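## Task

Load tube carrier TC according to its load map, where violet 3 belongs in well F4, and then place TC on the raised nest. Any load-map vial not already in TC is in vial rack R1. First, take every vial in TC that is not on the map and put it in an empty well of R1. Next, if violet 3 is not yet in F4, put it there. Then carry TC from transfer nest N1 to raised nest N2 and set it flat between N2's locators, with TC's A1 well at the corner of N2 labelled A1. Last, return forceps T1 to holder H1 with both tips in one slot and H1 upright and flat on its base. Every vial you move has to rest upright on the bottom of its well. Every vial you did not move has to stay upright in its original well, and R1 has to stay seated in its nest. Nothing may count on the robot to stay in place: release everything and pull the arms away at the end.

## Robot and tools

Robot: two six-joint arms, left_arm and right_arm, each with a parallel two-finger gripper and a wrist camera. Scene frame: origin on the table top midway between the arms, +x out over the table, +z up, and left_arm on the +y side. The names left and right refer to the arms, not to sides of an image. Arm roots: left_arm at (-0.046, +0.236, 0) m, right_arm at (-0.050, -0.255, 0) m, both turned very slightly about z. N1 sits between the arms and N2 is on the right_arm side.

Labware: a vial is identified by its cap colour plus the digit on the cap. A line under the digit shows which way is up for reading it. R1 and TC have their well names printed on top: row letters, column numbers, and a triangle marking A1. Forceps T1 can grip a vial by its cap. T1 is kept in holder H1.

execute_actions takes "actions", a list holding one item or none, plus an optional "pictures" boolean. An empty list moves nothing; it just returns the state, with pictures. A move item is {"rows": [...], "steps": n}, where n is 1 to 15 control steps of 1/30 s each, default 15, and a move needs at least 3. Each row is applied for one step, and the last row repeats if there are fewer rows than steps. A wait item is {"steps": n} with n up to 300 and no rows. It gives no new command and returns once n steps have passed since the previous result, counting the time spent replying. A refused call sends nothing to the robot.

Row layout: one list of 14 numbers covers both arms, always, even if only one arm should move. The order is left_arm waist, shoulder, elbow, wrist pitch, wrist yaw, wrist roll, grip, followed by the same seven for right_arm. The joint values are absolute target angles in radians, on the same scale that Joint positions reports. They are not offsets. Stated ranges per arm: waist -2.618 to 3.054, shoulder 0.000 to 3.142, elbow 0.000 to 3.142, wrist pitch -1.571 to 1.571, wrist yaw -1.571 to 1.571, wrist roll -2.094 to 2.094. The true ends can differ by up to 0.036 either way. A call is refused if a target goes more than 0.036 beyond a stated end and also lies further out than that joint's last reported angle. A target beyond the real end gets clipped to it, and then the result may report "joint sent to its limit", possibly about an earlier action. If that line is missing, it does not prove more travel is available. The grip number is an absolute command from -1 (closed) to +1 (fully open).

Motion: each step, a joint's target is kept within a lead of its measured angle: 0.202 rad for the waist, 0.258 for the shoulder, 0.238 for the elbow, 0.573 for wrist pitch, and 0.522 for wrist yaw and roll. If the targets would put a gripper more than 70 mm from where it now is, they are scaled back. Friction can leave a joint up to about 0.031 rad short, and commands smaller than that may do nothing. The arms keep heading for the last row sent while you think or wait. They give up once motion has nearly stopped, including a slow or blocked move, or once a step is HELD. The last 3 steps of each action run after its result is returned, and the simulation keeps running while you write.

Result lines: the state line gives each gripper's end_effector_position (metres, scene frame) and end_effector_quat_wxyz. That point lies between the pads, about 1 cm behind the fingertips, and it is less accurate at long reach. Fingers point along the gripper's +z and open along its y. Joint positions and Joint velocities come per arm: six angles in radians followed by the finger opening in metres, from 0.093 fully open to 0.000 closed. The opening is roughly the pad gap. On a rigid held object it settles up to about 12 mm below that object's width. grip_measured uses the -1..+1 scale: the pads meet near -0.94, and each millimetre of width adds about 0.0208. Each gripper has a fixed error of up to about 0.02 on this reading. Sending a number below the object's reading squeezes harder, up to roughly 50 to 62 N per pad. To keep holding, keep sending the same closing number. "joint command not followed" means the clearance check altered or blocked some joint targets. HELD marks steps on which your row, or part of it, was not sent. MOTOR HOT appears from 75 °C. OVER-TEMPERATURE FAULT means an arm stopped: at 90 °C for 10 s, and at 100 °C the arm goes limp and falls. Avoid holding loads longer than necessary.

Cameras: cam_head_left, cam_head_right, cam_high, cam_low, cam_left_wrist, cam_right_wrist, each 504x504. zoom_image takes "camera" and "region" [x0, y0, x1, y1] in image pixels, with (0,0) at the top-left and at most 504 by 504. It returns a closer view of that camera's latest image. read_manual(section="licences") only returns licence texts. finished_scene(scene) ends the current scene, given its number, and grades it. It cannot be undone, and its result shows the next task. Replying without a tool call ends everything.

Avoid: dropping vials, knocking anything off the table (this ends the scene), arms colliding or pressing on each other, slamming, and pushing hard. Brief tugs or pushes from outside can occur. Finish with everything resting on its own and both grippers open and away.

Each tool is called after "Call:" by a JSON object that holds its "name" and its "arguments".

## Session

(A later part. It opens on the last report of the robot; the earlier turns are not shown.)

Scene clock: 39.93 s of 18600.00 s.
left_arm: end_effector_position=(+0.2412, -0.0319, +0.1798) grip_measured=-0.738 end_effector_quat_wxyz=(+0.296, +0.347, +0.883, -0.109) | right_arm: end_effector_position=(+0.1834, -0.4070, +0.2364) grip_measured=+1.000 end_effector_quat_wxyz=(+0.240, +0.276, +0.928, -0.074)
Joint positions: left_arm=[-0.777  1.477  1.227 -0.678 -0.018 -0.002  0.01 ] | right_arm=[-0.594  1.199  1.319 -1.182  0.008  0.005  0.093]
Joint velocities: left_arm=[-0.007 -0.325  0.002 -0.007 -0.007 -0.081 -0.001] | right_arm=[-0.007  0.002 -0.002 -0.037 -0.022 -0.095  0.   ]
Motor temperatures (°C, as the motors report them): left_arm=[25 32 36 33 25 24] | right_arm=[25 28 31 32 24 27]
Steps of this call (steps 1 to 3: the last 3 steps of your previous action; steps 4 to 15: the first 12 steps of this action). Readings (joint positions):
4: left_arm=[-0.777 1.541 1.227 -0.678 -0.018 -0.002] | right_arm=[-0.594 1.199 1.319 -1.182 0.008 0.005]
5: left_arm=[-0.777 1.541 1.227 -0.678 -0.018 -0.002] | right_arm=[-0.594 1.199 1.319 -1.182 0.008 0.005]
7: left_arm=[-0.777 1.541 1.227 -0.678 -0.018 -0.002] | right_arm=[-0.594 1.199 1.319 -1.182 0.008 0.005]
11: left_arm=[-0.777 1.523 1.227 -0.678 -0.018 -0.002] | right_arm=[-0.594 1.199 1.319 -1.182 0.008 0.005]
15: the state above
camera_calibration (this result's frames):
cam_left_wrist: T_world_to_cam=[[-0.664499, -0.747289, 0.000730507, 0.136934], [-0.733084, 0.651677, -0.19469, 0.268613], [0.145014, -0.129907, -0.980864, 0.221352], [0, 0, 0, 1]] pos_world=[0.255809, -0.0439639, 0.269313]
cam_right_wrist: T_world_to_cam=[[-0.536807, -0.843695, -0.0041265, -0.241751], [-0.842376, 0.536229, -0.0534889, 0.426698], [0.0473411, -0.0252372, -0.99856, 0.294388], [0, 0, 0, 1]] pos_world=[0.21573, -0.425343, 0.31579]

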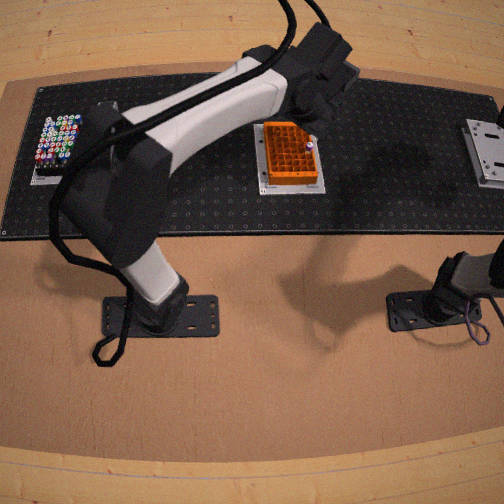

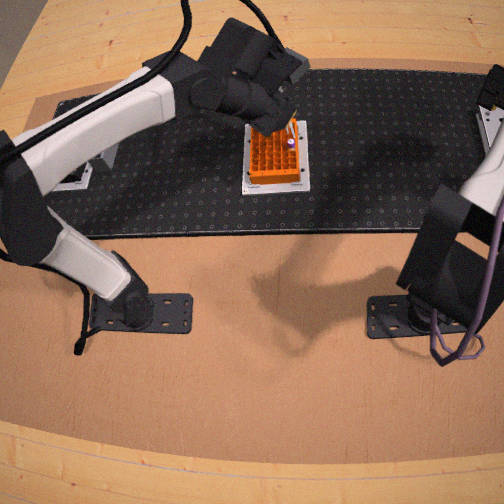

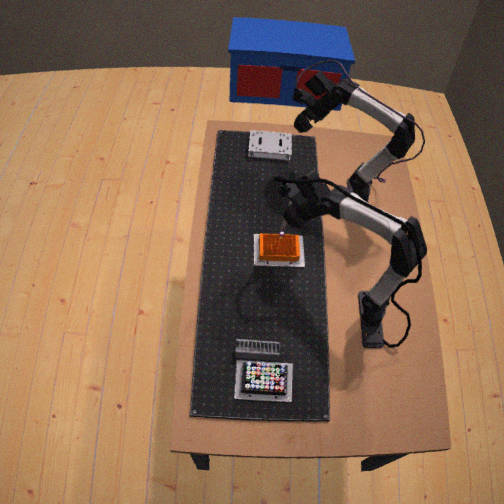

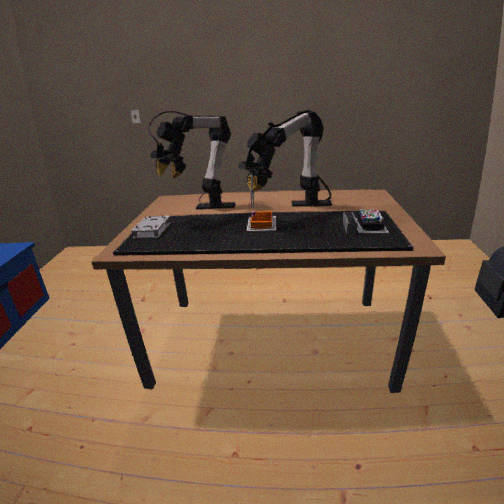

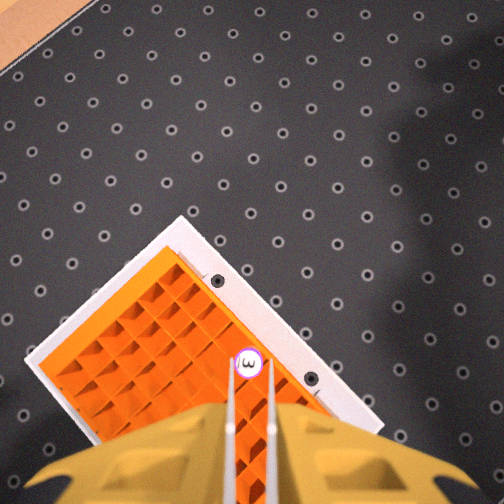

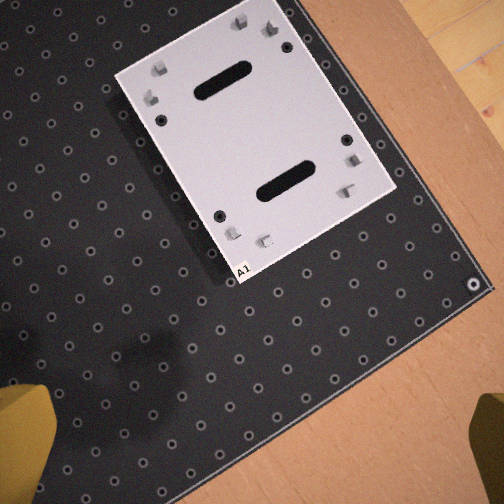

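Call:
{"name": "execute_actions", "arguments": {"actions": [{"rows":[[-0.77,1.45,1.25,-0.69,-0.01,0,-0.8,-0.6,1.2,1.3,-1.2,0,0,1],[-0.75,1.46,1.27,-0.7,0,0.01,-0.8,-0.6,1.2,1.3,-1.2,0,0,1],[-0.72,1.47,1.29,-0.71,0.01,0.02,-0.8,-0.6,1.2,1.3,-1.2,0,0,1],[-0.68,1.48,1.31,-0.72,0.02,0.04,-0.8,-0.6,1.2,1.3,-1.2,0,0,1],[-0.63,1.49,1.33,-0.73,0.03,0.06,-0.8,-0.6,1.2,1.3,-1.2,0,0,1],[-0.58,1.5,1.35,-0.74,0.04,0.08,-0.8,-0.6,1.2,1.3,-1.2,0,0,1],[-0.53,1.51,1.37,-0.75,0.05,0.1,-0.8,-0.6,1.2,1.3,-1.2,0,0,1],[-0.48,1.52,1.39,-0.76,0.06,0.12,-0.8,-0.6,1.2,1.3,-1.2,0,0,1],[-0.43,1.53,1.41,-0.77,0.07,0.14,-0.8,-0.58,1.2,1.3,-1.2,0,0,1],[-0.38,1.54,1.43,-0.78,0.08,0.16,-0.8,-0.55,1.2,1.3,-1.2,0,0,1],[-0.33,1.55,1.45,-0.79,0.09,0.18,-0.8,-0.51,1.2,1.3,-1.2,0,0,1],[-0.28,1.56,1.47,-0.8,0.1,0.2,-0.8,-0.47,1.2,1.3,-1.2,0,0,1],[-0.23,1.57,1.49,-0.81,0.11,0.22,-0.8,-0.43,1.2,1.3,-1.2,0,0,1],[-0.18,1.58,1.5,-0.82,0.12,0.24,-0.8,-0.39,1.2,1.3,-1.2,0,0,1],[-0.13,1.59,1.51,-0.83,0.13,0.26,-0.8,-0.35,1.2,1.3,-1.2,0,0,1]]}]}}

Call:
{"name": "execute_actions", "arguments": {"actions": [{"rows":[[-0.08,1.6,1.52,-0.84,0.14,0.27,-0.8,-0.31,1.23,1.32,-1.2,0,0.03,1],[-0.03,1.61,1.53,-0.85,0.15,0.28,-0.8,-0.27,1.26,1.34,-1.21,0,0.06,1],[0.02,1.62,1.54,-0.86,0.16,0.29,-0.8,-0.23,1.29,1.36,-1.21,0,0.09,1],[0.07,1.63,1.55,-0.87,0.17,0.3,-0.8,-0.19,1.32,1.38,-1.22,0,0.12,1],[0.12,1.64,1.56,-0.88,0.18,0.31,-0.8,-0.15,1.35,1.4,-1.22,0,0.15,1],[0.17,1.65,1.57,-0.89,0.19,0.32,-0.8,-0.11,1.38,1.42,-1.23,0,0.18,1],[0.22,1.66,1.58,-0.9,0.2,0.33,-0.8,-0.07,1.41,1.44,-1.23,0,0.21,1],[0.26,1.67,1.59,-0.91,0.21,0.34,-0.8,-0.03,1.44,1.46,-1.24,0,0.24,1],[0.3,1.68,1.6,-0.92,0.215,0.35,-0.8,0.01,1.47,1.48,-1.24,0,0.27,1],[0.33,1.69,1.6,-0.92,0.215,0.35,-0.8,0.05,1.5,1.5,-1.25,0,0.3,1],[0.35,1.7,1.6,-0.92,0.215,0.35,-0.8,0.09,1.53,1.52,-1.25,0,0.33,1],[0.365,1.71,1.6,-0.92,0.215,0.35,-0.8,0.13,1.56,1.54,-1.26,0,0.36,1],[0.375,1.72,1.6,-0.92,0.215,0.35,-0.8,0.17,1.59,1.56,-1.26,0,0.39,1],[0.38,1.72,1.6,-0.92,0.215,0.35,-0.8,0.21,1.62,1.58,-1.27,0,0.42,1],[0.38,1.72,1.6,-0.92,0.215,0.35,-0.8,0.25,1.65,1.6,-1.27,0,0.45,1]]}]}}

Call:
{"name": "execute_actions", "arguments": {"actions": [{"rows":[[0.38,1.72,1.565,-0.885,0.215,0.35,-0.8,0.29,1.69,1.62,-1.28,0,0.47,1],[0.38,1.72,1.558,-0.88,0.215,0.35,-0.8,0.33,1.73,1.64,-1.28,0,0.49,1],[0.38,1.72,1.551,-0.873,0.215,0.35,-0.8,0.37,1.77,1.66,-1.29,0,0.51,1],[0.38,1.72,1.544,-0.866,0.215,0.35,-0.8,0.41,1.81,1.69,-1.3,0,0.53,1],[0.38,1.72,1.537,-0.859,0.215,0.35,-0.8,0.45,1.85,1.72,-1.3,0,0.55,1],[0.38,1.72,1.53,-0.852,0.215,0.35,-0.8,0.49,1.89,1.75,-1.31,0,0.57,1],[0.38,1.72,1.523,-0.845,0.215,0.35,-0.8,0.53,1.93,1.78,-1.32,0,0.59,1],[0.38,1.72,1.516,-0.838,0.215,0.35,-0.8,0.57,1.97,1.81,-1.33,0,0.61,1],[0.38,1.72,1.51,-0.83,0.215,0.35,-0.8,0.6,2.01,1.84,-1.34,0,0.63,1],[0.38,1.72,1.51,-0.83,0.215,0.35,-0.8,0.63,2.05,1.86,-1.35,0,0.65,1],[0.38,1.72,1.51,-0.83,0.215,0.35,-0.8,0.65,2.08,1.88,-1.355,0,0.67,1],[0.38,1.72,1.51,-0.83,0.215,0.35,-0.8,0.665,2.1,1.885,-1.355,0,0.69,1],[0.38,1.72,1.51,-0.83,0.215,0.35,-0.8,0.675,2.12,1.885,-1.355,0,0.7,1],[0.38,1.72,1.51,-0.83,0.215,0.35,-0.8,0.68,2.13,1.885,-1.355,0,0.7,1]]}]}}

Call:
{"name": "execute_actions", "arguments": {"actions": [{"steps":12}], "pictures": true}}

Scene clock: 41.13 s of 18600.00 s.
left_arm: end_effector_position=(+0.3423, +0.0805, +0.2277) grip_measured=-0.797 end_effector_quat_wxyz=(+0.346, +0.231, +0.907, -0.069) | right_arm: end_effector_position=(+0.1902, -0.3960, +0.2364) grip_measured=+1.000 end_effector_quat_wxyz=(+0.241, +0.254, +0.934, -0.070)
Joint positions: left_arm=[-0.377  1.528  1.418 -0.742  0.058  0.12   0.007] | right_arm=[-0.545  1.199  1.319 -1.182  0.011  0.005  0.093]
Joint velocities: left_arm=[ 1.458  0.32   0.569 -0.256  0.256  0.505  0.   ] | right_arm=[ 0.896 -0.012 -0.002 -0.037 -0.022 -0.081  0.   ]
Motor temperatures (°C, as the motors report them): left_arm=[25 32 36 33 25 24] | right_arm=[25 28 31 32 24 27]
Steps of this call (steps 1 to 3: the last 3 steps of your previous action; steps 4 to 24: the robot went on to your last target; steps 25 to 36: the first 12 steps of this action). Readings (joint positions):
25: left_arm=[-0.777 1.456 1.227 -0.678 -0.018 -0.002] | right_arm=[-0.594 1.199 1.319 -1.182 0.008 0.005]
26: left_arm=[-0.776 1.456 1.230 -0.682 -0.016 -0.001] | right_arm=[-0.594 1.199 1.319 -1.182 0.008 0.005]
28: left_arm=[-0.754 1.459 1.251 -0.700 -0.002 0.008] | right_arm=[-0.594 1.199 1.319 -1.182 0.008 0.005]
32: left_arm=[-0.592 1.487 1.335 -0.720 0.032 0.055] | right_arm=[-0.594 1.199 1.319 -1.182 0.008 0.005]
36: the state above

Scene clock: 41.63 s of 18600.00 s.
left_arm: end_effector_position=(+0.3698, +0.3567, +0.2117) grip_measured=-0.797 end_effector_quat_wxyz=(+0.303, +0.011, +0.953, +0.015) | right_arm: end_effector_position=(+0.2784, -0.2323, +0.2087) grip_measured=+1.000 end_effector_quat_wxyz=(+0.174, +0.082, +0.981, +0.025)
Joint positions: left_arm=[ 0.332  1.68   1.577 -0.876  0.179  0.32   0.007] | right_arm=[ 0.05   1.495  1.492 -1.215  0.004  0.237  0.093]
Joint velocities: left_arm=[ 0.799  0.203  0.085 -0.095  0.007  0.139 -0.001] | right_arm=[ 1.121  0.896  0.589 -0.125 -0.051  0.813  0.   ]
Motor temperatures (°C, as the motors report them): left_arm=[25 32 36 33 25 24] | right_arm=[25 28 31 32 24 27]
Steps of this call (steps 1 to 3: the last 3 steps of your previous action; steps 4 to 15: the first 12 steps of this action). Readings (joint positions):
4: left_arm=[-0.176 1.568 1.483 -0.775 0.092 0.193] | right_arm=[-0.386 1.201 1.319 -1.182 0.008 0.007]
5: left_arm=[-0.126 1.577 1.494 -0.784 0.102 0.209] | right_arm=[-0.345 1.206 1.321 -1.184 0.007 0.015]
7: left_arm=[-0.027 1.597 1.514 -0.804 0.121 0.237] | right_arm=[-0.265 1.240 1.342 -1.195 0.005 0.043]
11: left_arm=[0.172 1.641 1.552 -0.846 0.159 0.286] | right_arm=[-0.108 1.365 1.416 -1.204 0.004 0.130]
15: the state above

Scene clock: 42.13 s of 18600.00 s.
left_arm: end_effector_position=(+0.3587, +0.3717, +0.1798) grip_measured=-0.797 end_effector_quat_wxyz=(+0.271, -0.003, +0.963, +0.001) | right_arm: end_effector_position=(+0.2786, -0.0061, +0.1216) grip_measured=+1.000 end_effector_quat_wxyz=(+0.037, -0.027, +0.999, +0.026)
Joint positions: left_arm=[ 0.384  1.71   1.522 -0.869  0.203  0.344  0.007] | right_arm=[ 0.628  2.036  1.85  -1.294  0.001  0.596  0.093]
Joint velocities: left_arm=[ 0.012 -0.002 -0.032  0.081  0.007  0.007  0.   ] | right_arm=[ 0.799  0.916  0.447 -0.051 -0.11   0.564  0.   ]
Motor temperatures (°C, as the motors report them): left_arm=[25 32 36 33 25 24] | right_arm=[25 28 31 32 24 27]
Steps of this call (steps 1 to 3: the last 3 steps of your previous action; steps 4 to 15: the first 12 steps of this action). Readings (joint positions):
4: left_arm=[0.384 1.707 1.578 -0.892 0.184 0.334] | right_arm=[0.210 1.614 1.573 -1.233 0.003 0.350]
5: left_arm=[0.384 1.709 1.576 -0.892 0.187 0.336] | right_arm=[0.250 1.646 1.594 -1.238 0.003 0.376]
7: left_arm=[0.384 1.710 1.566 -0.892 0.194 0.339] | right_arm=[0.330 1.716 1.640 -1.248 0.003 0.425]
11: left_arm=[0.384 1.710 1.541 -0.880 0.201 0.343] | right_arm=[0.487 1.880 1.750 -1.272 0.003 0.514]
15: the state above

Scene clock: 42.53 s of 18600.00 s.
left_arm: end_effector_position=(+0.3613, +0.3725, +0.1812) grip_measured=-0.797 end_effector_quat_wxyz=(+0.277, -0.002, +0.961, +0.003) | right_arm: end_effector_position=(+0.2580, +0.0098, +0.0888) grip_measured=+1.000 end_effector_quat_wxyz=(-0.012, -0.011, +1.000, -0.007)
Joint positions: left_arm=[ 0.384  1.71   1.521 -0.855  0.205  0.345  0.007] | right_arm=[ 0.687  2.133  1.869 -1.335 -0.006  0.688  0.093]
Joint velocities: left_arm=[ 0.002 -0.007  0.007 -0.066 -0.037 -0.11   0.001] | right_arm=[ 0.007 -0.002 -0.017 -0.051  0.022  0.11   0.   ]
Motor temperatures (°C, as the motors report them): left_arm=[25 32 36 33 25 24] | right_arm=[25 28 31 32 24 27]
Kept back: nothing.
Steps of this call (steps 1 to 3: the last 3 steps of your previous action; steps 4 to 12: the robot went on to your last target). Readings (joint positions):
1: left_arm=[0.384 1.710 1.521 -0.868 0.203 0.345] | right_arm=[0.653 2.065 1.861 -1.297 -0.000 0.615]
2: left_arm=[0.384 1.710 1.521 -0.866 0.204 0.345] | right_arm=[0.673 2.089 1.866 -1.300 -0.002 0.630]
4: left_arm=[0.384 1.710 1.521 -0.861 0.204 0.345] | right_arm=[0.694 2.121 1.866 -1.311 -0.005 0.653]
8: left_arm=[0.384 1.710 1.521 -0.857 0.205 0.345] | right_arm=[0.690 2.133 1.867 -1.330 -0.006 0.677]
12: the state above
camera_calibration (this result's frames):
cam_left_wrist: T_world_to_cam=[[0.024205, -0.999673, 0.00819952, 0.362847], [-0.99316, -0.0249828, -0.114054, 0.424733], [0.114222, -0.00538275, -0.993441, 0.224853], [0, 0, 0, 1]] pos_world=[0.387362, 0.37455, 0.268845]
cam_right_wrist: T_world_to_cam=[[0.0281821, -0.999602, -0.001452, 0.0048483], [-0.887134, -0.0256806, 0.460797, 0.229502], [-0.46065, -0.0116981, -0.887505, 0.275116], [0, 0, 0, 1]] pos_world=[0.330195, 0.0139585, 0.138419]

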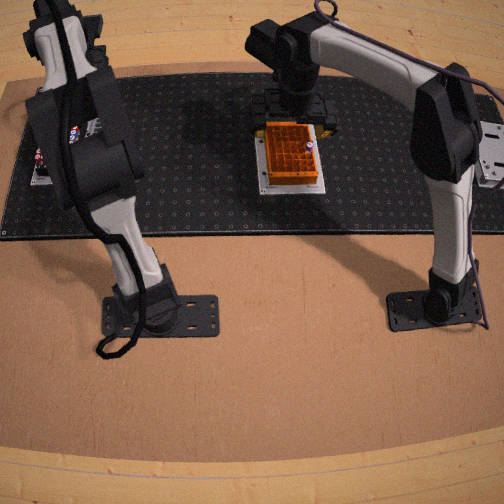

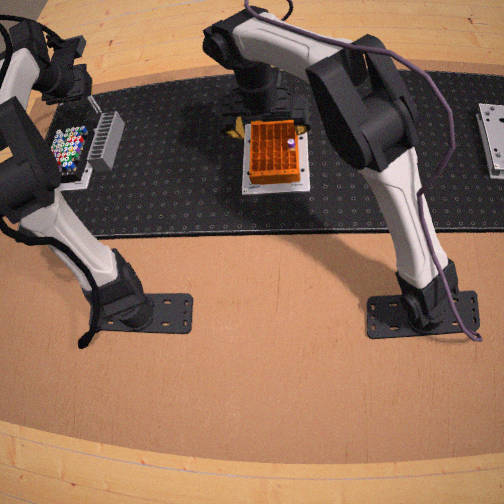

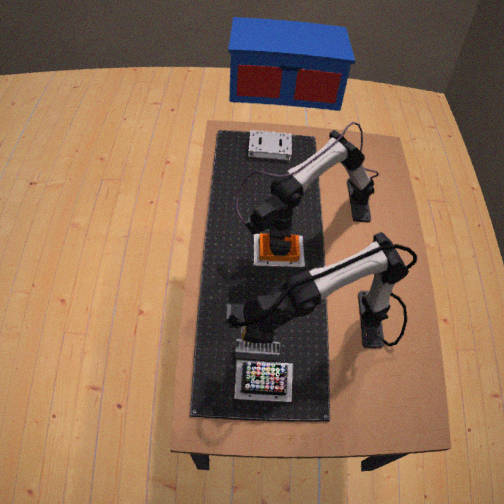

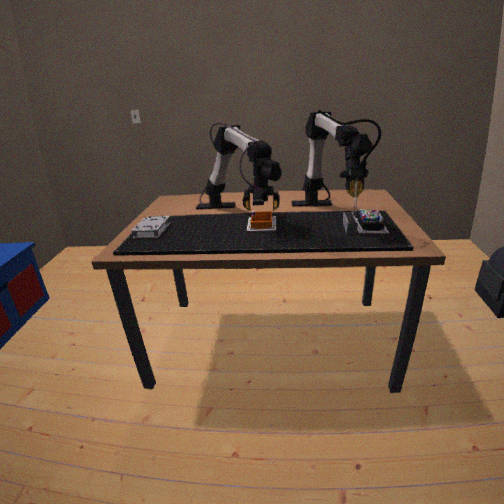

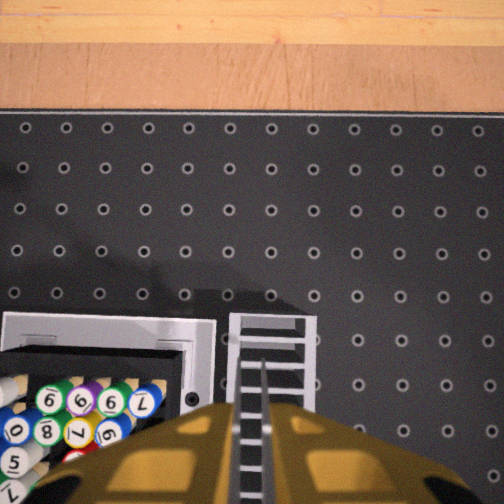

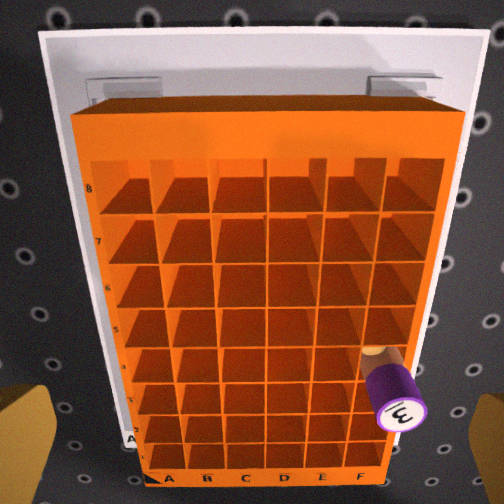

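Call:
{"name": "execute_actions", "arguments": {"actions": [{"rows":[[0.37,1.72,1.505,-0.84,0.215,0.35,-0.8,0.687,2.12,1.85,-1.31,0,0.7,1],[0.365,1.72,1.5,-0.84,0.215,0.35,-0.8,0.687,2.115,1.835,-1.295,0,0.7,1],[0.36,1.72,1.495,-0.84,0.215,0.35,-0.8,0.687,2.11,1.82,-1.28,0,0.7,1],[0.355,1.72,1.495,-0.84,0.215,0.35,-0.8,0.687,2.105,1.805,-1.265,0,0.7,1],[0.353,1.72,1.495,-0.84,0.215,0.35,-0.8,0.687,2.1,1.79,-1.25,0,0.7,1],[0.353,1.72,1.495,-0.84,0.215,0.35,-0.8,0.687,2.095,1.775,-1.235,0,0.7,1],[0.353,1.72,1.495,-0.84,0.215,0.35,-0.8,0.687,2.09,1.76,-1.22,0,0.7,1],[0.353,1.72,1.495,-0.84,0.215,0.35,-0.8,0.687,2.09,1.745,-1.205,0,0.7,1],[0.353,1.72,1.495,-0.84,0.215,0.35,-0.8,0.687,2.09,1.73,-1.19,0,0.7,1],[0.353,1.72,1.495,-0.84,0.215,0.35,-0.8,0.687,2.09,1.715,-1.175,0,0.7,1],[0.353,1.72,1.495,-0.84,0.215,0.35,-0.8,0.687,2.09,1.7,-1.16,0,0.7,1],[0.353,1.72,1.495,-0.84,0.215,0.35,-0.8,0.687,2.09,1.692,-1.16,0,0.7,1]]}]}}

Call:
{"name": "execute_actions", "arguments": {"actions": [{"steps":14}], "pictures": true}}

Scene clock: 43.30 s of 18600.00 s.
left_arm: end_effector_position=(+0.3618, +0.3631, +0.1763) grip_measured=-0.797 end_effector_quat_wxyz=(+0.272, +0.008, +0.962, -0.003) | right_arm: end_effector_position=(+0.2534, +0.0059, +0.0695) grip_measured=+1.000 end_effector_quat_wxyz=(-0.006, -0.007, +1.000, -0.001)
Joint positions: left_arm=[ 0.364  1.71   1.507 -0.854  0.207  0.346  0.007] | right_arm=[ 0.687  2.096  1.736 -1.222 -0.006  0.695  0.093]
Joint velocities: left_arm=[-0.017  0.007 -0.012 -0.037 -0.066 -0.007  0.001] | right_arm=[-0.002 -0.002 -0.393  0.256  0.007 -0.007  0.   ]
Motor temperatures (°C, as the motors report them): left_arm=[25 33 36 33 25 24] | right_arm=[25 28 31 32 24 27]
Steps of this call (steps 1 to 11: the robot went on to your last target; steps 12 to 23: the first 12 steps of this action). Readings (joint positions):
12: left_arm=[0.384 1.710 1.521 -0.855 0.205 0.346] | right_arm=[0.687 2.133 1.869 -1.338 -0.006 0.694]
13: left_arm=[0.383 1.710 1.521 -0.855 0.205 0.346] | right_arm=[0.687 2.132 1.868 -1.333 -0.006 0.695]
15: left_arm=[0.379 1.710 1.517 -0.854 0.205 0.346] | right_arm=[0.687 2.124 1.850 -1.315 -0.006 0.695]
19: left_arm=[0.365 1.710 1.507 -0.854 0.206 0.346] | right_arm=[0.687 2.103 1.794 -1.273 -0.006 0.695]
23: the state above

Scene clock: 43.77 s of 18600.00 s.
left_arm: end_effector_position=(+0.3618, +0.3631, +0.1763) grip_measured=-0.797 end_effector_quat_wxyz=(+0.272, +0.008, +0.962, -0.003) | right_arm: end_effector_position=(+0.2558, +0.0080, +0.0628) grip_measured=+1.000 end_effector_quat_wxyz=(+0.000, -0.007, +1.000, +0.004)
Joint positions: left_arm=[ 0.364  1.71   1.507 -0.854  0.207  0.346  0.007] | right_arm=[ 0.687  2.096  1.71  -1.179 -0.006  0.695  0.093]
Joint velocities: left_arm=[-0.007 -0.002 -0.002 -0.022 -0.007  0.007 -0.001] | right_arm=[ 0.007  0.002 -0.012 -0.022 -0.051 -0.022  0.   ]
Motor temperatures (°C, as the motors report them): left_arm=[25 33 36 33 25 24] | right_arm=[25 28 31 32 24 27]
Kept back: nothing.
Steps of this call (steps 1 to 3: the last 3 steps of your previous action; steps 4 to 14: the robot went on to your last target). Readings (joint positions):
1: left_arm=[0.364 1.710 1.507 -0.854 0.207 0.346] | right_arm=[0.687 2.096 1.725 -1.213 -0.006 0.695]
2: left_arm=[0.364 1.710 1.507 -0.854 0.207 0.346] | right_arm=[0.687 2.096 1.716 -1.207 -0.006 0.695]
4: left_arm=[0.364 1.710 1.507 -0.854 0.207 0.346] | right_arm=[0.687 2.096 1.710 -1.200 -0.006 0.695]
8: left_arm=[0.364 1.710 1.507 -0.854 0.207 0.346] | right_arm=[0.687 2.096 1.710 -1.186 -0.006 0.695]
14: the state above
camera_calibration (this result's frames):
cam_left_wrist: T_world_to_cam=[[0.00283709, -0.999897, 0.014068, 0.360193], [-0.994631, -0.00427685, -0.103395, 0.415642], [0.103444, -0.0136991, -0.994541, 0.22703], [0, 0, 0, 1]] pos_world=[0.388904, 0.365044, 0.263698]
cam_right_wrist: T_world_to_cam=[[0.0208553, -0.999533, -0.022338, 0.00620111], [-0.89867, -0.0285327, 0.437697, 0.243955], [-0.43813, 0.0109462, -0.898845, 0.245759], [0, 0, 0, 1]] pos_world=[0.32678, 0.0104688, 0.114259]

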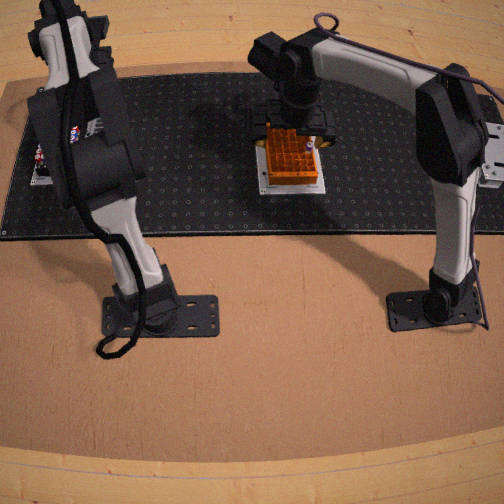

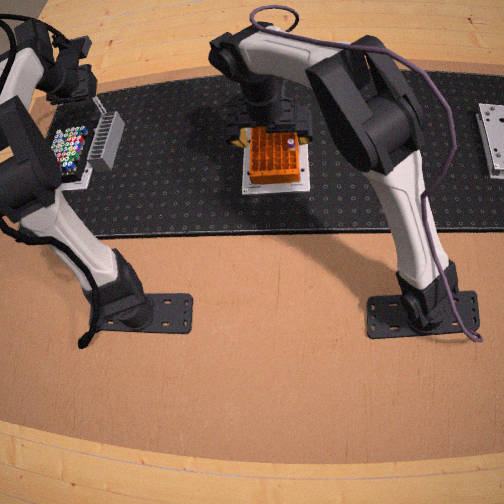

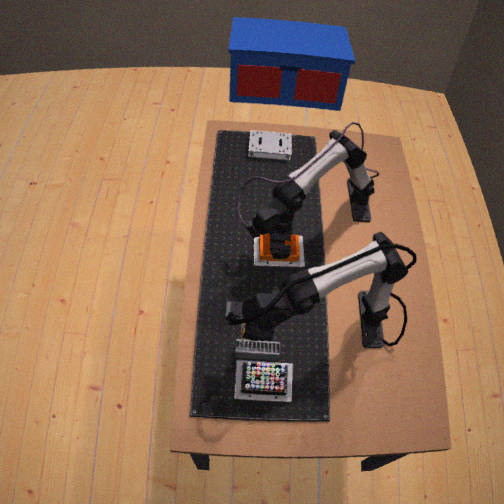

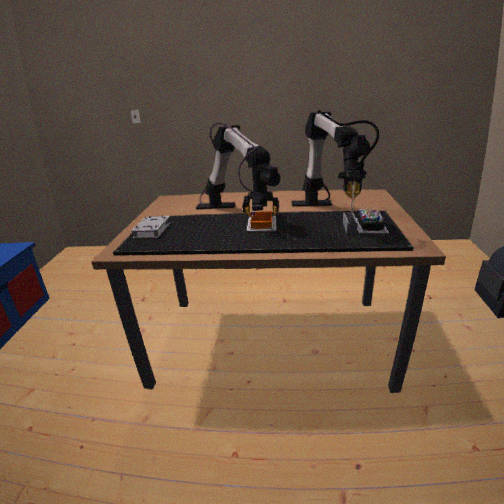

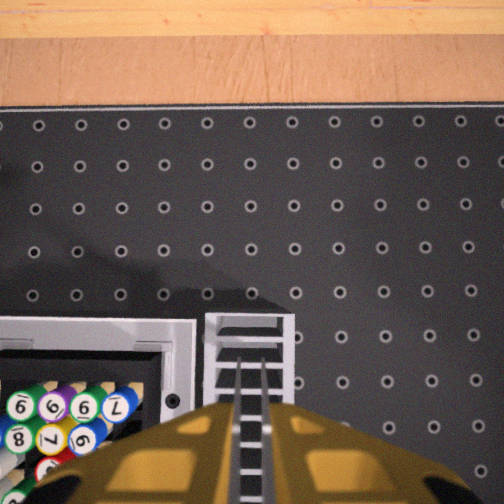

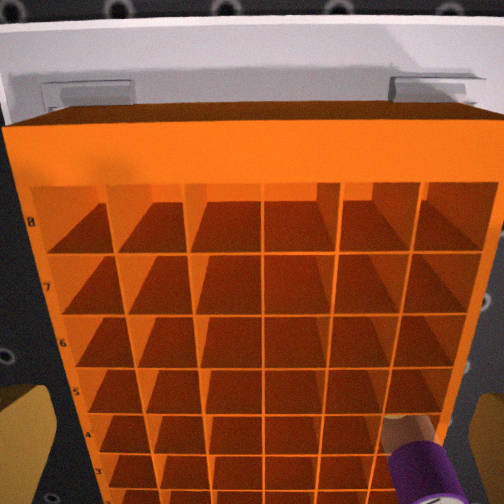

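Call:
{"name": "execute_actions", "arguments": {"actions": [{"rows":[[0.36,1.72,1.5,-0.825,0.215,0.35,-0.8,0.687,2.115,1.695,-1.155,0,0.7,1],[0.36,1.72,1.5,-0.815,0.215,0.35,-0.8,0.687,2.118,1.688,-1.146,0,0.7,1],[0.36,1.72,1.5,-0.81,0.215,0.35,-0.8,0.687,2.121,1.681,-1.137,0,0.7,1],[0.36,1.72,1.5,-0.805,0.215,0.35,-0.8,0.687,2.124,1.674,-1.128,0,0.7,1],[0.36,1.72,1.49,-0.8,0.215,0.35,-0.8,0.687,2.127,1.667,-1.119,0,0.7,1],[0.36,1.72,1.484,-0.794,0.215,0.35,-0.8,0.687,2.13,1.66,-1.11,0,0.7,1],[0.36,1.72,1.478,-0.788,0.215,0.35,-0.8,0.687,2.133,1.653,-1.101,0,0.7,1],[0.36,1.72,1.472,-0.784,0.215,0.35,-0.8,0.687,2.136,1.646,-1.092,0,0.7,1],[0.36,1.72,1.466,-0.784,0.215,0.35,-0.8,0.687,2.138,1.639,-1.085,0,0.7,1],[0.36,1.72,1.466,-0.784,0.215,0.35,-0.8,0.687,2.138,1.632,-1.078,0,0.7,1],[0.36,1.72,1.466,-0.784,0.215,0.35,-0.8,0.687,2.138,1.627,-1.078,0,0.7,1]]}]}}

Call:
{"name": "execute_actions", "arguments": {"actions": [{"steps":12}], "pictures": true}}

Call:
{"name": "zoom_image", "arguments": {"camera": "cam_left_wrist", "region": [160,250,340,430]}}

Scene clock: 44.53 s of 18600.00 s.
left_arm: end_effector_position=(+0.3639, +0.3639, +0.1705) grip_measured=-0.797 end_effector_quat_wxyz=(+0.276, +0.008, +0.961, -0.001) | right_arm: end_effector_position=(+0.2552, +0.0074, +0.0428) grip_measured=+1.000 end_effector_quat_wxyz=(-0.002, -0.007, +1.000, +0.002)
Joint positions: left_arm=[ 0.364  1.71   1.479 -0.816  0.207  0.346  0.007] | right_arm=[ 0.687  2.113  1.655 -1.113 -0.006  0.695  0.093]
Joint velocities: left_arm=[ 0.007  0.012 -0.081  0.007 -0.066  0.037 -0.001] | right_arm=[ 0.002  0.095 -0.164  0.095 -0.022 -0.037  0.   ]
Motor temperatures (°C, as the motors report them): left_arm=[25 33 36 33 25 24] | right_arm=[25 29 31 32 24 27]
Steps of this call (steps 1 to 11: the robot went on to your last target; steps 12 to 23: the first 12 steps of this action). Readings (joint positions):
12: left_arm=[0.364 1.710 1.507 -0.853 0.207 0.346] | right_arm=[0.687 2.096 1.710 -1.176 -0.006 0.695]
13: left_arm=[0.364 1.710 1.507 -0.852 0.207 0.346] | right_arm=[0.687 2.096 1.710 -1.175 -0.006 0.695]
15: left_arm=[0.364 1.710 1.507 -0.846 0.207 0.346] | right_arm=[0.687 2.096 1.708 -1.166 -0.006 0.695]
19: left_arm=[0.364 1.710 1.498 -0.824 0.207 0.346] | right_arm=[0.687 2.099 1.684 -1.138 -0.006 0.695]
23: the state above

Scene clock: 44.93 s of 18600.00 s.
left_arm: end_effector_position=(+0.3648, +0.3643, +0.1706) grip_measured=-0.797 end_effector_quat_wxyz=(+0.278, +0.009, +0.960, -0.000) | right_arm: end_effector_position=(+0.2555, +0.0077, +0.0371) grip_measured=+1.000 end_effector_quat_wxyz=(-0.003, -0.007, +1.000, +0.002)
Joint positions: left_arm=[ 0.364  1.71   1.477 -0.809  0.207  0.346  0.007] | right_arm=[ 0.687  2.121  1.645 -1.096 -0.006  0.695  0.093]
Joint velocities: left_arm=[-0.012  0.002 -0.002  0.007  0.022 -0.007 -0.   ] | right_arm=[ 0.012 -0.007 -0.007 -0.037 -0.007 -0.007  0.   ]
Motor temperatures (°C, as the motors report them): left_arm=[25 33 36 33 25 24] | right_arm=[25 29 31 31 24 27]
Kept back: nothing.
Steps of this call (steps 1 to 3: the last 3 steps of your previous action; steps 4 to 12: the robot went on to your last target). Readings (joint positions):
1: left_arm=[0.364 1.710 1.478 -0.816 0.207 0.346] | right_arm=[0.687 2.116 1.650 -1.110 -0.006 0.695]
2: left_arm=[0.364 1.710 1.477 -0.816 0.207 0.346] | right_arm=[0.687 2.119 1.647 -1.108 -0.006 0.695]
4: left_arm=[0.364 1.710 1.477 -0.813 0.207 0.346] | right_arm=[0.687 2.121 1.645 -1.105 -0.006 0.695]
8: left_arm=[0.364 1.710 1.477 -0.810 0.207 0.346] | right_arm=[0.687 2.121 1.645 -1.098 -0.006 0.695]
12: the state above
camera_calibration (this result's frames):
cam_left_wrist: T_world_to_cam=[[0.00268119, -0.99996, 0.00853442, 0.362505], [-0.99311, -0.00366248, -0.117127, 0.419614], [0.117154, -0.00816158, -0.99308, 0.213764], [0, 0, 0, 1]] pos_world=[0.390707, 0.365772, 0.258339]
cam_right_wrist: T_world_to_cam=[[0.02074, -0.999632, -0.0174945, 0.00518984], [-0.896119, -0.0263458, 0.443031, 0.254018], [-0.443329, 0.00648874, -0.896335, 0.223784], [0, 0, 0, 1]] pos_world=[0.326733, 0.0104282, 0.0881387]

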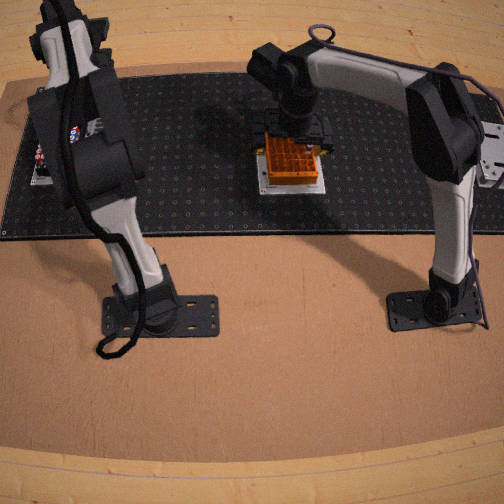

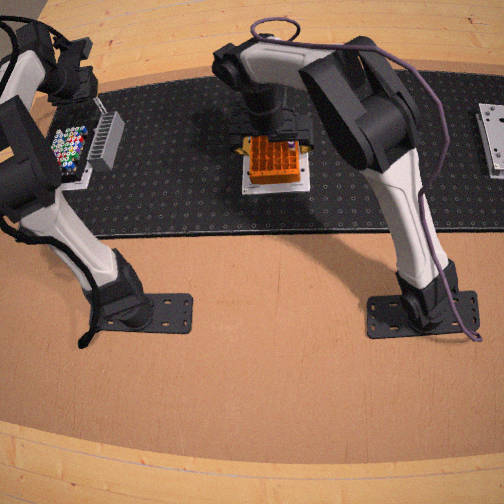

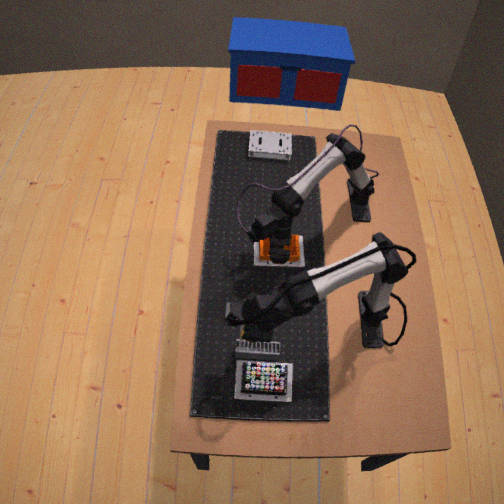

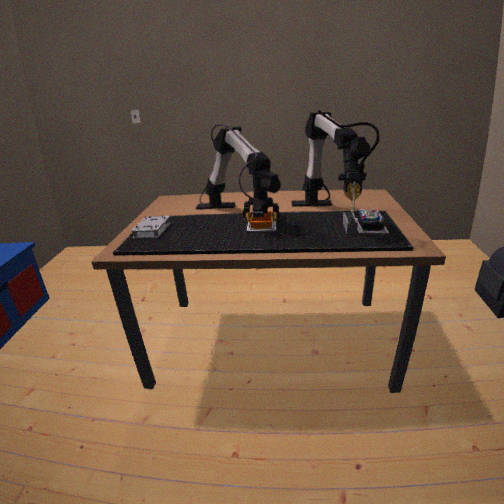

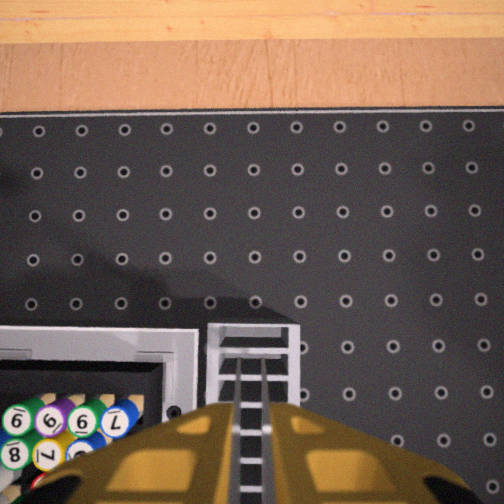

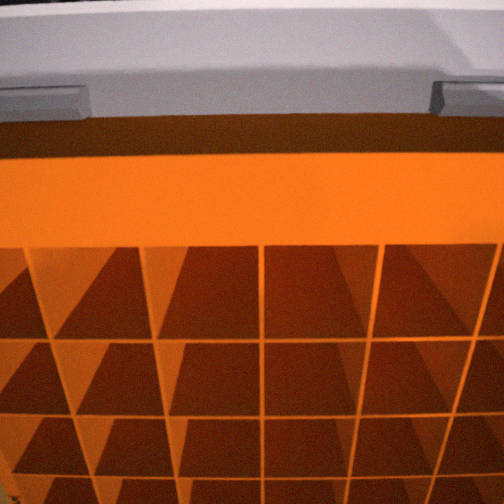

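Region (160, 250, 340, 430) of cam_left_wrist's 504x504 image, scaled by 2.800, with more detail than that image has.

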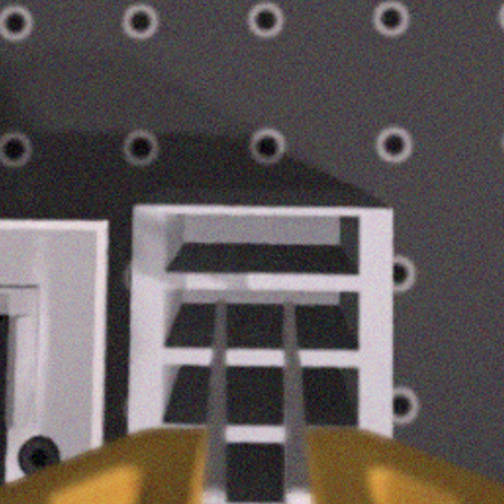

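Call:
{"name": "execute_actions", "arguments": {"actions": [{"rows":[[0.36,1.724,1.459,-0.778,0.215,0.35,-0.8,0.687,2.13,1.64,-1.09,0,0.7,0.9],[0.36,1.725,1.452,-0.771,0.215,0.35,-0.8,0.687,2.13,1.64,-1.09,0,0.7,0.85],[0.36,1.725,1.445,-0.763,0.215,0.35,-0.8,0.687,2.13,1.64,-1.09,0,0.7,0.8],[0.36,1.726,1.438,-0.756,0.215,0.35,-0.8,0.687,2.13,1.64,-1.09,0,0.7,0.75],[0.36,1.726,1.431,-0.748,0.215,0.35,-0.8,0.687,2.13,1.64,-1.09,0,0.7,0.7],[0.36,1.727,1.424,-0.741,0.215,0.35,-0.8,0.687,2.13,1.64,-1.09,0,0.7,0.68],[0.36,1.727,1.417,-0.733,0.215,0.35,-0.8,0.687,2.13,1.64,-1.09,0,0.7,0.68],[0.36,1.728,1.41,-0.726,0.215,0.35,-0.8,0.687,2.13,1.64,-1.09,0,0.7,0.68],[0.36,1.728,1.403,-0.718,0.215,0.35,-0.8,0.687,2.13,1.64,-1.09,0,0.7,0.68],[0.36,1.729,1.396,-0.711,0.215,0.35,-0.8,0.687,2.13,1.64,-1.09,0,0.7,0.68],[0.36,1.729,1.389,-0.703,0.215,0.35,-0.8,0.687,2.13,1.64,-1.09,0,0.7,0.68],[0.36,1.73,1.382,-0.696,0.215,0.35,-0.8,0.687,2.13,1.64,-1.09,0,0.7,0.68],[0.36,1.73,1.375,-0.688,0.215,0.35,-0.8,0.687,2.13,1.64,-1.09,0,0.7,0.68],[0.36,1.731,1.368,-0.681,0.215,0.35,-0.8,0.687,2.13,1.64,-1.09,0,0.7,0.68],[0.36,1.731,1.361,-0.673,0.215,0.35,-0.8,0.687,2.13,1.64,-1.09,0,0.7,0.68]]}], "pictures": true}}

Scene clock: 45.60 s of 18600.00 s.
left_arm: end_effector_position=(+0.3621, +0.3632, +0.1513) grip_measured=-0.797 end_effector_quat_wxyz=(+0.273, +0.008, +0.962, -0.003) | right_arm: end_effector_position=(+0.2557, +0.0079, +0.0371) grip_measured=+0.704 end_effector_quat_wxyz=(-0.002, -0.007, +1.000, +0.002)
Joint positions: left_arm=[ 0.364  1.71   1.406 -0.75   0.207  0.346  0.007] | right_arm=[ 0.687  2.121  1.645 -1.095 -0.006  0.695  0.079]
Joint velocities: left_arm=[-0.012  0.007 -0.212  0.139 -0.051 -0.066 -0.   ] | right_arm=[-0.002 -0.012 -0.002 -0.007 -0.022  0.022  0.   ]
Motor temperatures (°C, as the motors report them): left_arm=[25 33 36 33 25 24] | right_arm=[25 29 31 31 24 27]
Steps of this call (steps 1 to 8: the robot went on to your last target; steps 9 to 20: the first 12 steps of this action). Readings (joint positions):
9: left_arm=[0.364 1.710 1.477 -0.808 0.207 0.346] | right_arm=[0.687 2.121 1.645 -1.095 -0.006 0.695]
10: left_arm=[0.364 1.710 1.475 -0.805 0.207 0.346] | right_arm=[0.687 2.121 1.645 -1.095 -0.006 0.695]
12: left_arm=[0.364 1.710 1.466 -0.795 0.207 0.346] | right_arm=[0.687 2.121 1.645 -1.095 -0.006 0.695]
16: left_arm=[0.364 1.710 1.435 -0.774 0.207 0.346] | right_arm=[0.687 2.121 1.645 -1.095 -0.006 0.695]
20: the state above
camera_calibration (this result's frames):
cam_left_wrist: T_world_to_cam=[[0.00279889, -0.999912, 0.0129331, 0.360847], [-0.994335, -0.00415707, -0.106214, 0.413605], [0.106258, -0.0125625, -0.994259, 0.200634], [0, 0, 0, 1]] pos_world=[0.388933, 0.365055, 0.238746]
cam_right_wrist: T_world_to_cam=[[0.0207555, -0.999619, -0.0182211, 0.00538886], [-0.896504, -0.0266755, 0.442233, 0.254342], [-0.44255, 0.00715656, -0.896715, 0.223686], [0, 0, 0, 1]] pos_world=[0.326899, 0.0105707, 0.0882023]

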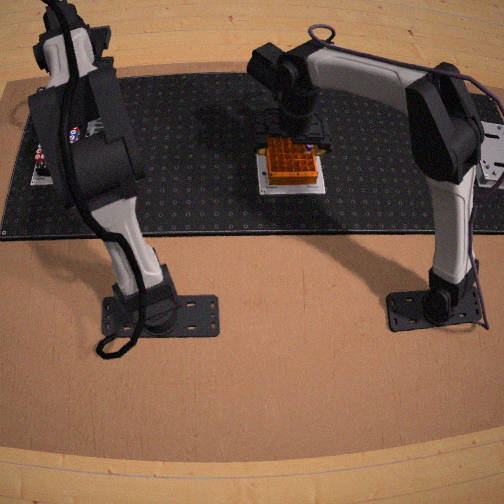

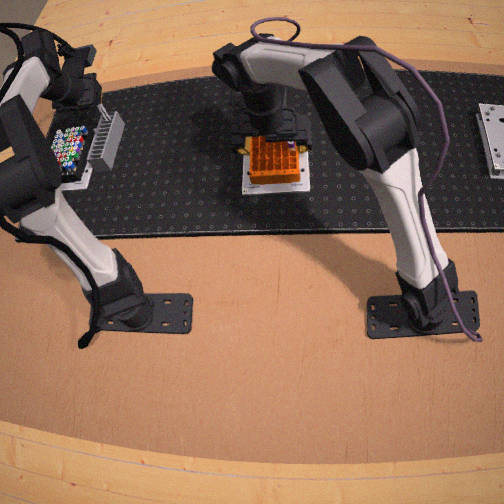

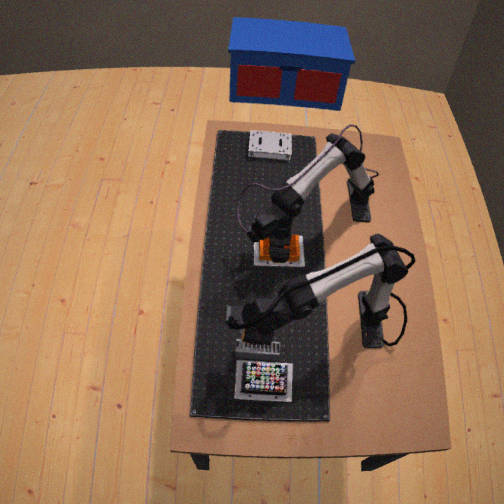

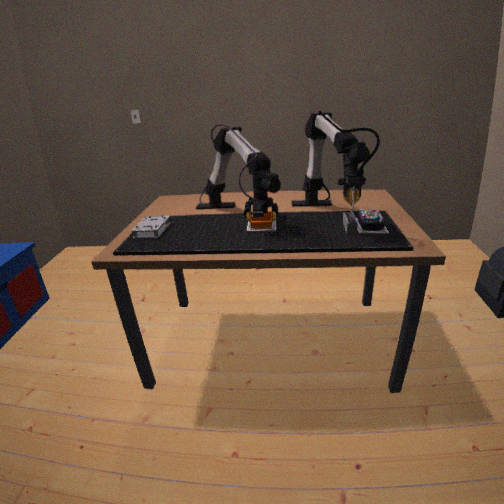

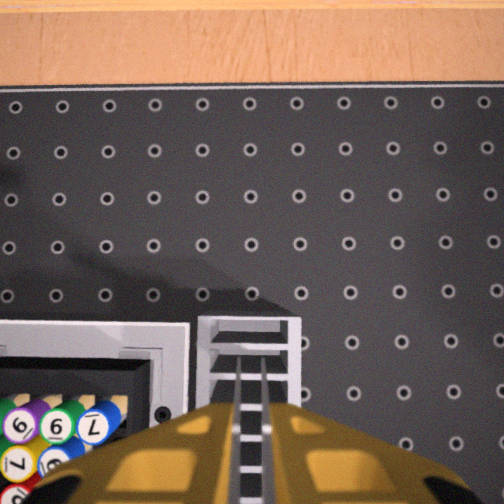

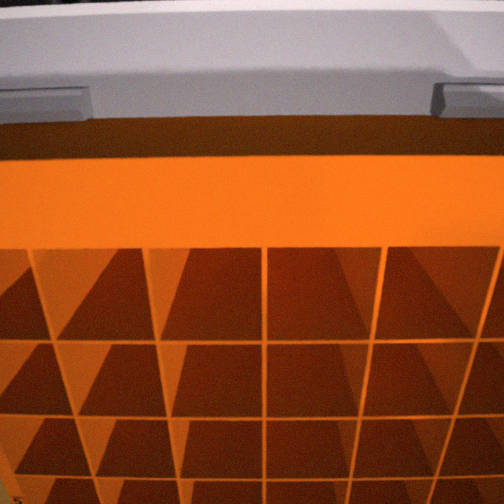

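Call:
{"name": "execute_actions", "arguments": {"actions": [{"rows":[[0.36,1.738,1.355,-0.66,0.215,0.35,-0.8,0.687,2.108,1.66,-1.125,0,0.7,0.68],[0.36,1.74,1.349,-0.653,0.215,0.35,-0.8,0.687,2.106,1.668,-1.137,0,0.7,0.68],[0.36,1.74,1.343,-0.646,0.215,0.35,-0.8,0.687,2.104,1.678,-1.15,0,0.7,0.68],[0.36,1.74,1.337,-0.639,0.215,0.35,-0.8,0.687,2.102,1.69,-1.165,0,0.7,0.68],[0.36,1.74,1.331,-0.632,0.215,0.35,-0.8,0.687,2.1,1.705,-1.183,0,0.7,0.68],[0.36,1.74,1.325,-0.625,0.215,0.35,-0.8,0.687,2.098,1.722,-1.205,0,0.7,0.68],[0.36,1.74,1.319,-0.618,0.215,0.35,-0.8,0.687,2.095,1.742,-1.23,0,0.7,0.68],[0.36,1.74,1.313,-0.611,0.215,0.35,-0.8,0.687,2.092,1.765,-1.255,0,0.7,0.68],[0.36,1.74,1.307,-0.604,0.215,0.35,-0.8,0.687,2.09,1.79,-1.28,0,0.7,0.68],[0.36,1.74,1.301,-0.597,0.215,0.35,-0.8,0.687,2.088,1.815,-1.305,0,0.7,0.68],[0.36,1.74,1.295,-0.59,0.215,0.35,-0.8,0.687,2.086,1.84,-1.33,0,0.7,0.68],[0.36,1.74,1.289,-0.584,0.215,0.35,-0.8,0.687,2.084,1.865,-1.355,0,0.7,0.68],[0.36,1.74,1.283,-0.578,0.215,0.35,-0.8,0.687,2.082,1.89,-1.38,0,0.7,0.68],[0.36,1.74,1.278,-0.575,0.215,0.35,-0.8,0.687,2.08,1.915,-1.405,0,0.7,0.68],[0.36,1.74,1.275,-0.575,0.215,0.35,-0.8,0.687,2.08,1.94,-1.43,0,0.7,0.68]]}]}}

Call:
{"name": "execute_actions", "arguments": {"actions": [{"steps":12}], "pictures": true}}

Scene clock: 46.27 s of 18600.00 s.
left_arm: end_effector_position=(+0.3630, +0.3636, +0.1226) grip_measured=-0.797 end_effector_quat_wxyz=(+0.273, +0.008, +0.962, -0.002) | right_arm: end_effector_position=(+0.2611, +0.0126, +0.0777) grip_measured=+0.704 end_effector_quat_wxyz=(+0.001, -0.006, +1.000, +0.005)
Joint positions: left_arm=[ 0.364  1.727  1.311 -0.637  0.207  0.346  0.007] | right_arm=[ 0.687  2.116  1.8   -1.246 -0.006  0.696  0.079]
Joint velocities: left_arm=[-0.007 -0.007 -0.188  0.168 -0.022  0.037 -0.   ] | right_arm=[-0.027 -0.071  0.745 -0.667  0.007 -0.051  0.001]
Motor temperatures (°C, as the motors report them): left_arm=[25 33 36 33 25 24] | right_arm=[25 29 31 31 24 27]
Steps of this call (steps 1 to 3: the last 3 steps of your previous action; steps 4 to 8: the robot went on to your last target; steps 9 to 20: the first 12 steps of this action). Readings (joint positions):
9: left_arm=[0.364 1.710 1.372 -0.707 0.207 0.346] | right_arm=[0.687 2.121 1.645 -1.095 -0.006 0.695]
10: left_arm=[0.364 1.712 1.372 -0.702 0.207 0.346] | right_arm=[0.687 2.121 1.645 -1.097 -0.006 0.695]
12: left_arm=[0.364 1.715 1.366 -0.685 0.207 0.346] | right_arm=[0.687 2.121 1.652 -1.107 -0.006 0.696]
16: left_arm=[0.364 1.723 1.337 -0.661 0.207 0.346] | right_arm=[0.687 2.121 1.707 -1.165 -0.006 0.696]
20: the state above

Scene clock: 46.67 s of 18600.00 s.
left_arm: end_effector_position=(+0.3644, +0.3641, +0.1184) grip_measured=-0.797 end_effector_quat_wxyz=(+0.279, +0.009, +0.960, -0.000) | right_arm: end_effector_position=(+0.2572, +0.0093, +0.1259) grip_measured=+0.704 end_effector_quat_wxyz=(+0.008, -0.006, +1.000, +0.011)
Joint positions: left_arm=[ 0.364  1.727  1.288 -0.602  0.207  0.346  0.007] | right_arm=[ 0.687  2.077  1.931 -1.4   -0.006  0.696  0.079]
Joint velocities: left_arm=[-0.012  0.002  0.002 -0.007 -0.051 -0.007 -0.   ] | right_arm=[ 0.002 -0.002  0.012 -0.11   0.037 -0.037  0.001]
Motor temperatures (°C, as the motors report them): left_arm=[25 33 36 33 25 24] | right_arm=[25 29 31 31 24 27]
Kept back: nothing.
Steps of this call (steps 1 to 3: the last 3 steps of your previous action; steps 4 to 12: the robot went on to your last target). Readings (joint positions):
1: left_arm=[0.364 1.727 1.305 -0.631 0.207 0.346] | right_arm=[0.687 2.112 1.826 -1.268 -0.006 0.696]
2: left_arm=[0.364 1.727 1.300 -0.625 0.207 0.346] | right_arm=[0.687 2.108 1.852 -1.290 -0.006 0.696]
4: left_arm=[0.364 1.727 1.292 -0.616 0.207 0.346] | right_arm=[0.687 2.099 1.900 -1.331 -0.006 0.696]
8: left_arm=[0.364 1.727 1.288 -0.607 0.207 0.346] | right_arm=[0.687 2.078 1.931 -1.373 -0.006 0.696]
12: the state above
camera_calibration (this result's frames):
cam_left_wrist: T_world_to_cam=[[0.00267525, -0.999962, 0.00825059, 0.362797], [-0.993027, -0.00362891, -0.117831, 0.413071], [0.117856, -0.00787783, -0.992999, 0.161634], [0, 0, 0, 1]] pos_world=[0.39017, 0.365555, 0.206182]
cam_right_wrist: T_world_to_cam=[[0.0205149, -0.999177, -0.0349888, 0.0105405], [-0.904947, -0.033435, 0.42421, 0.220983], [-0.42503, 0.0229604, -0.904888, 0.300361], [0, 0, 0, 1]] pos_world=[0.327424, 0.011024, 0.178418]

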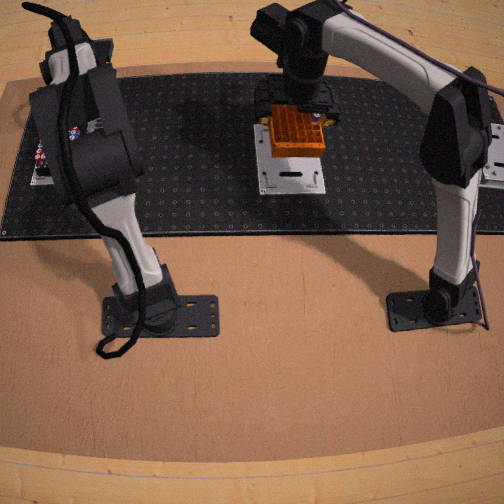

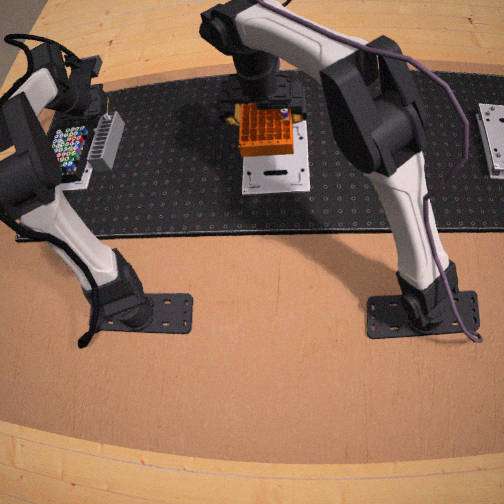

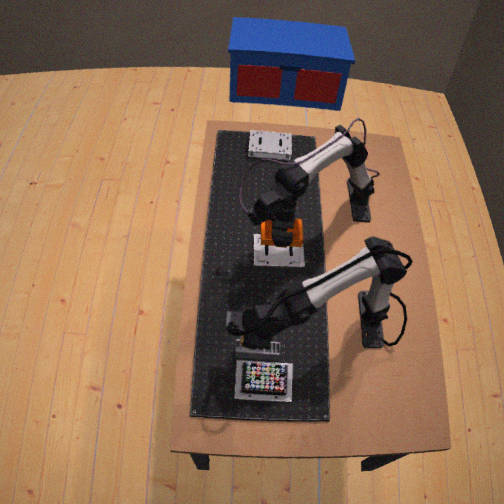

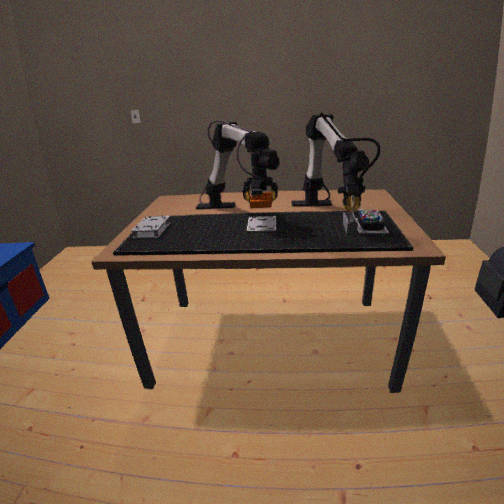

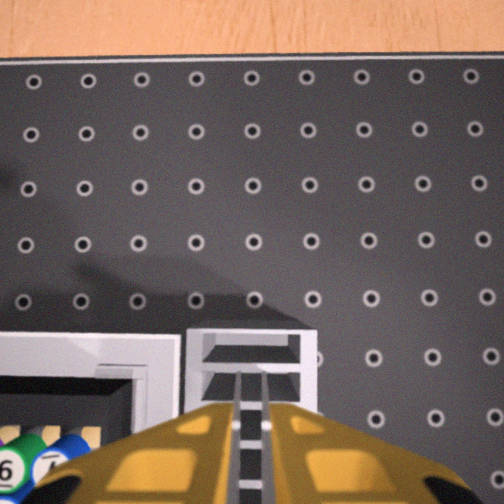

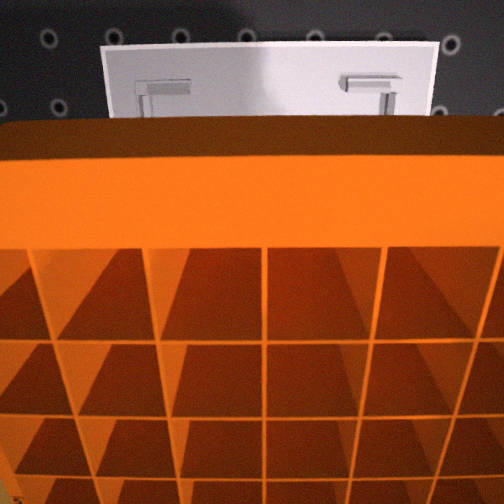

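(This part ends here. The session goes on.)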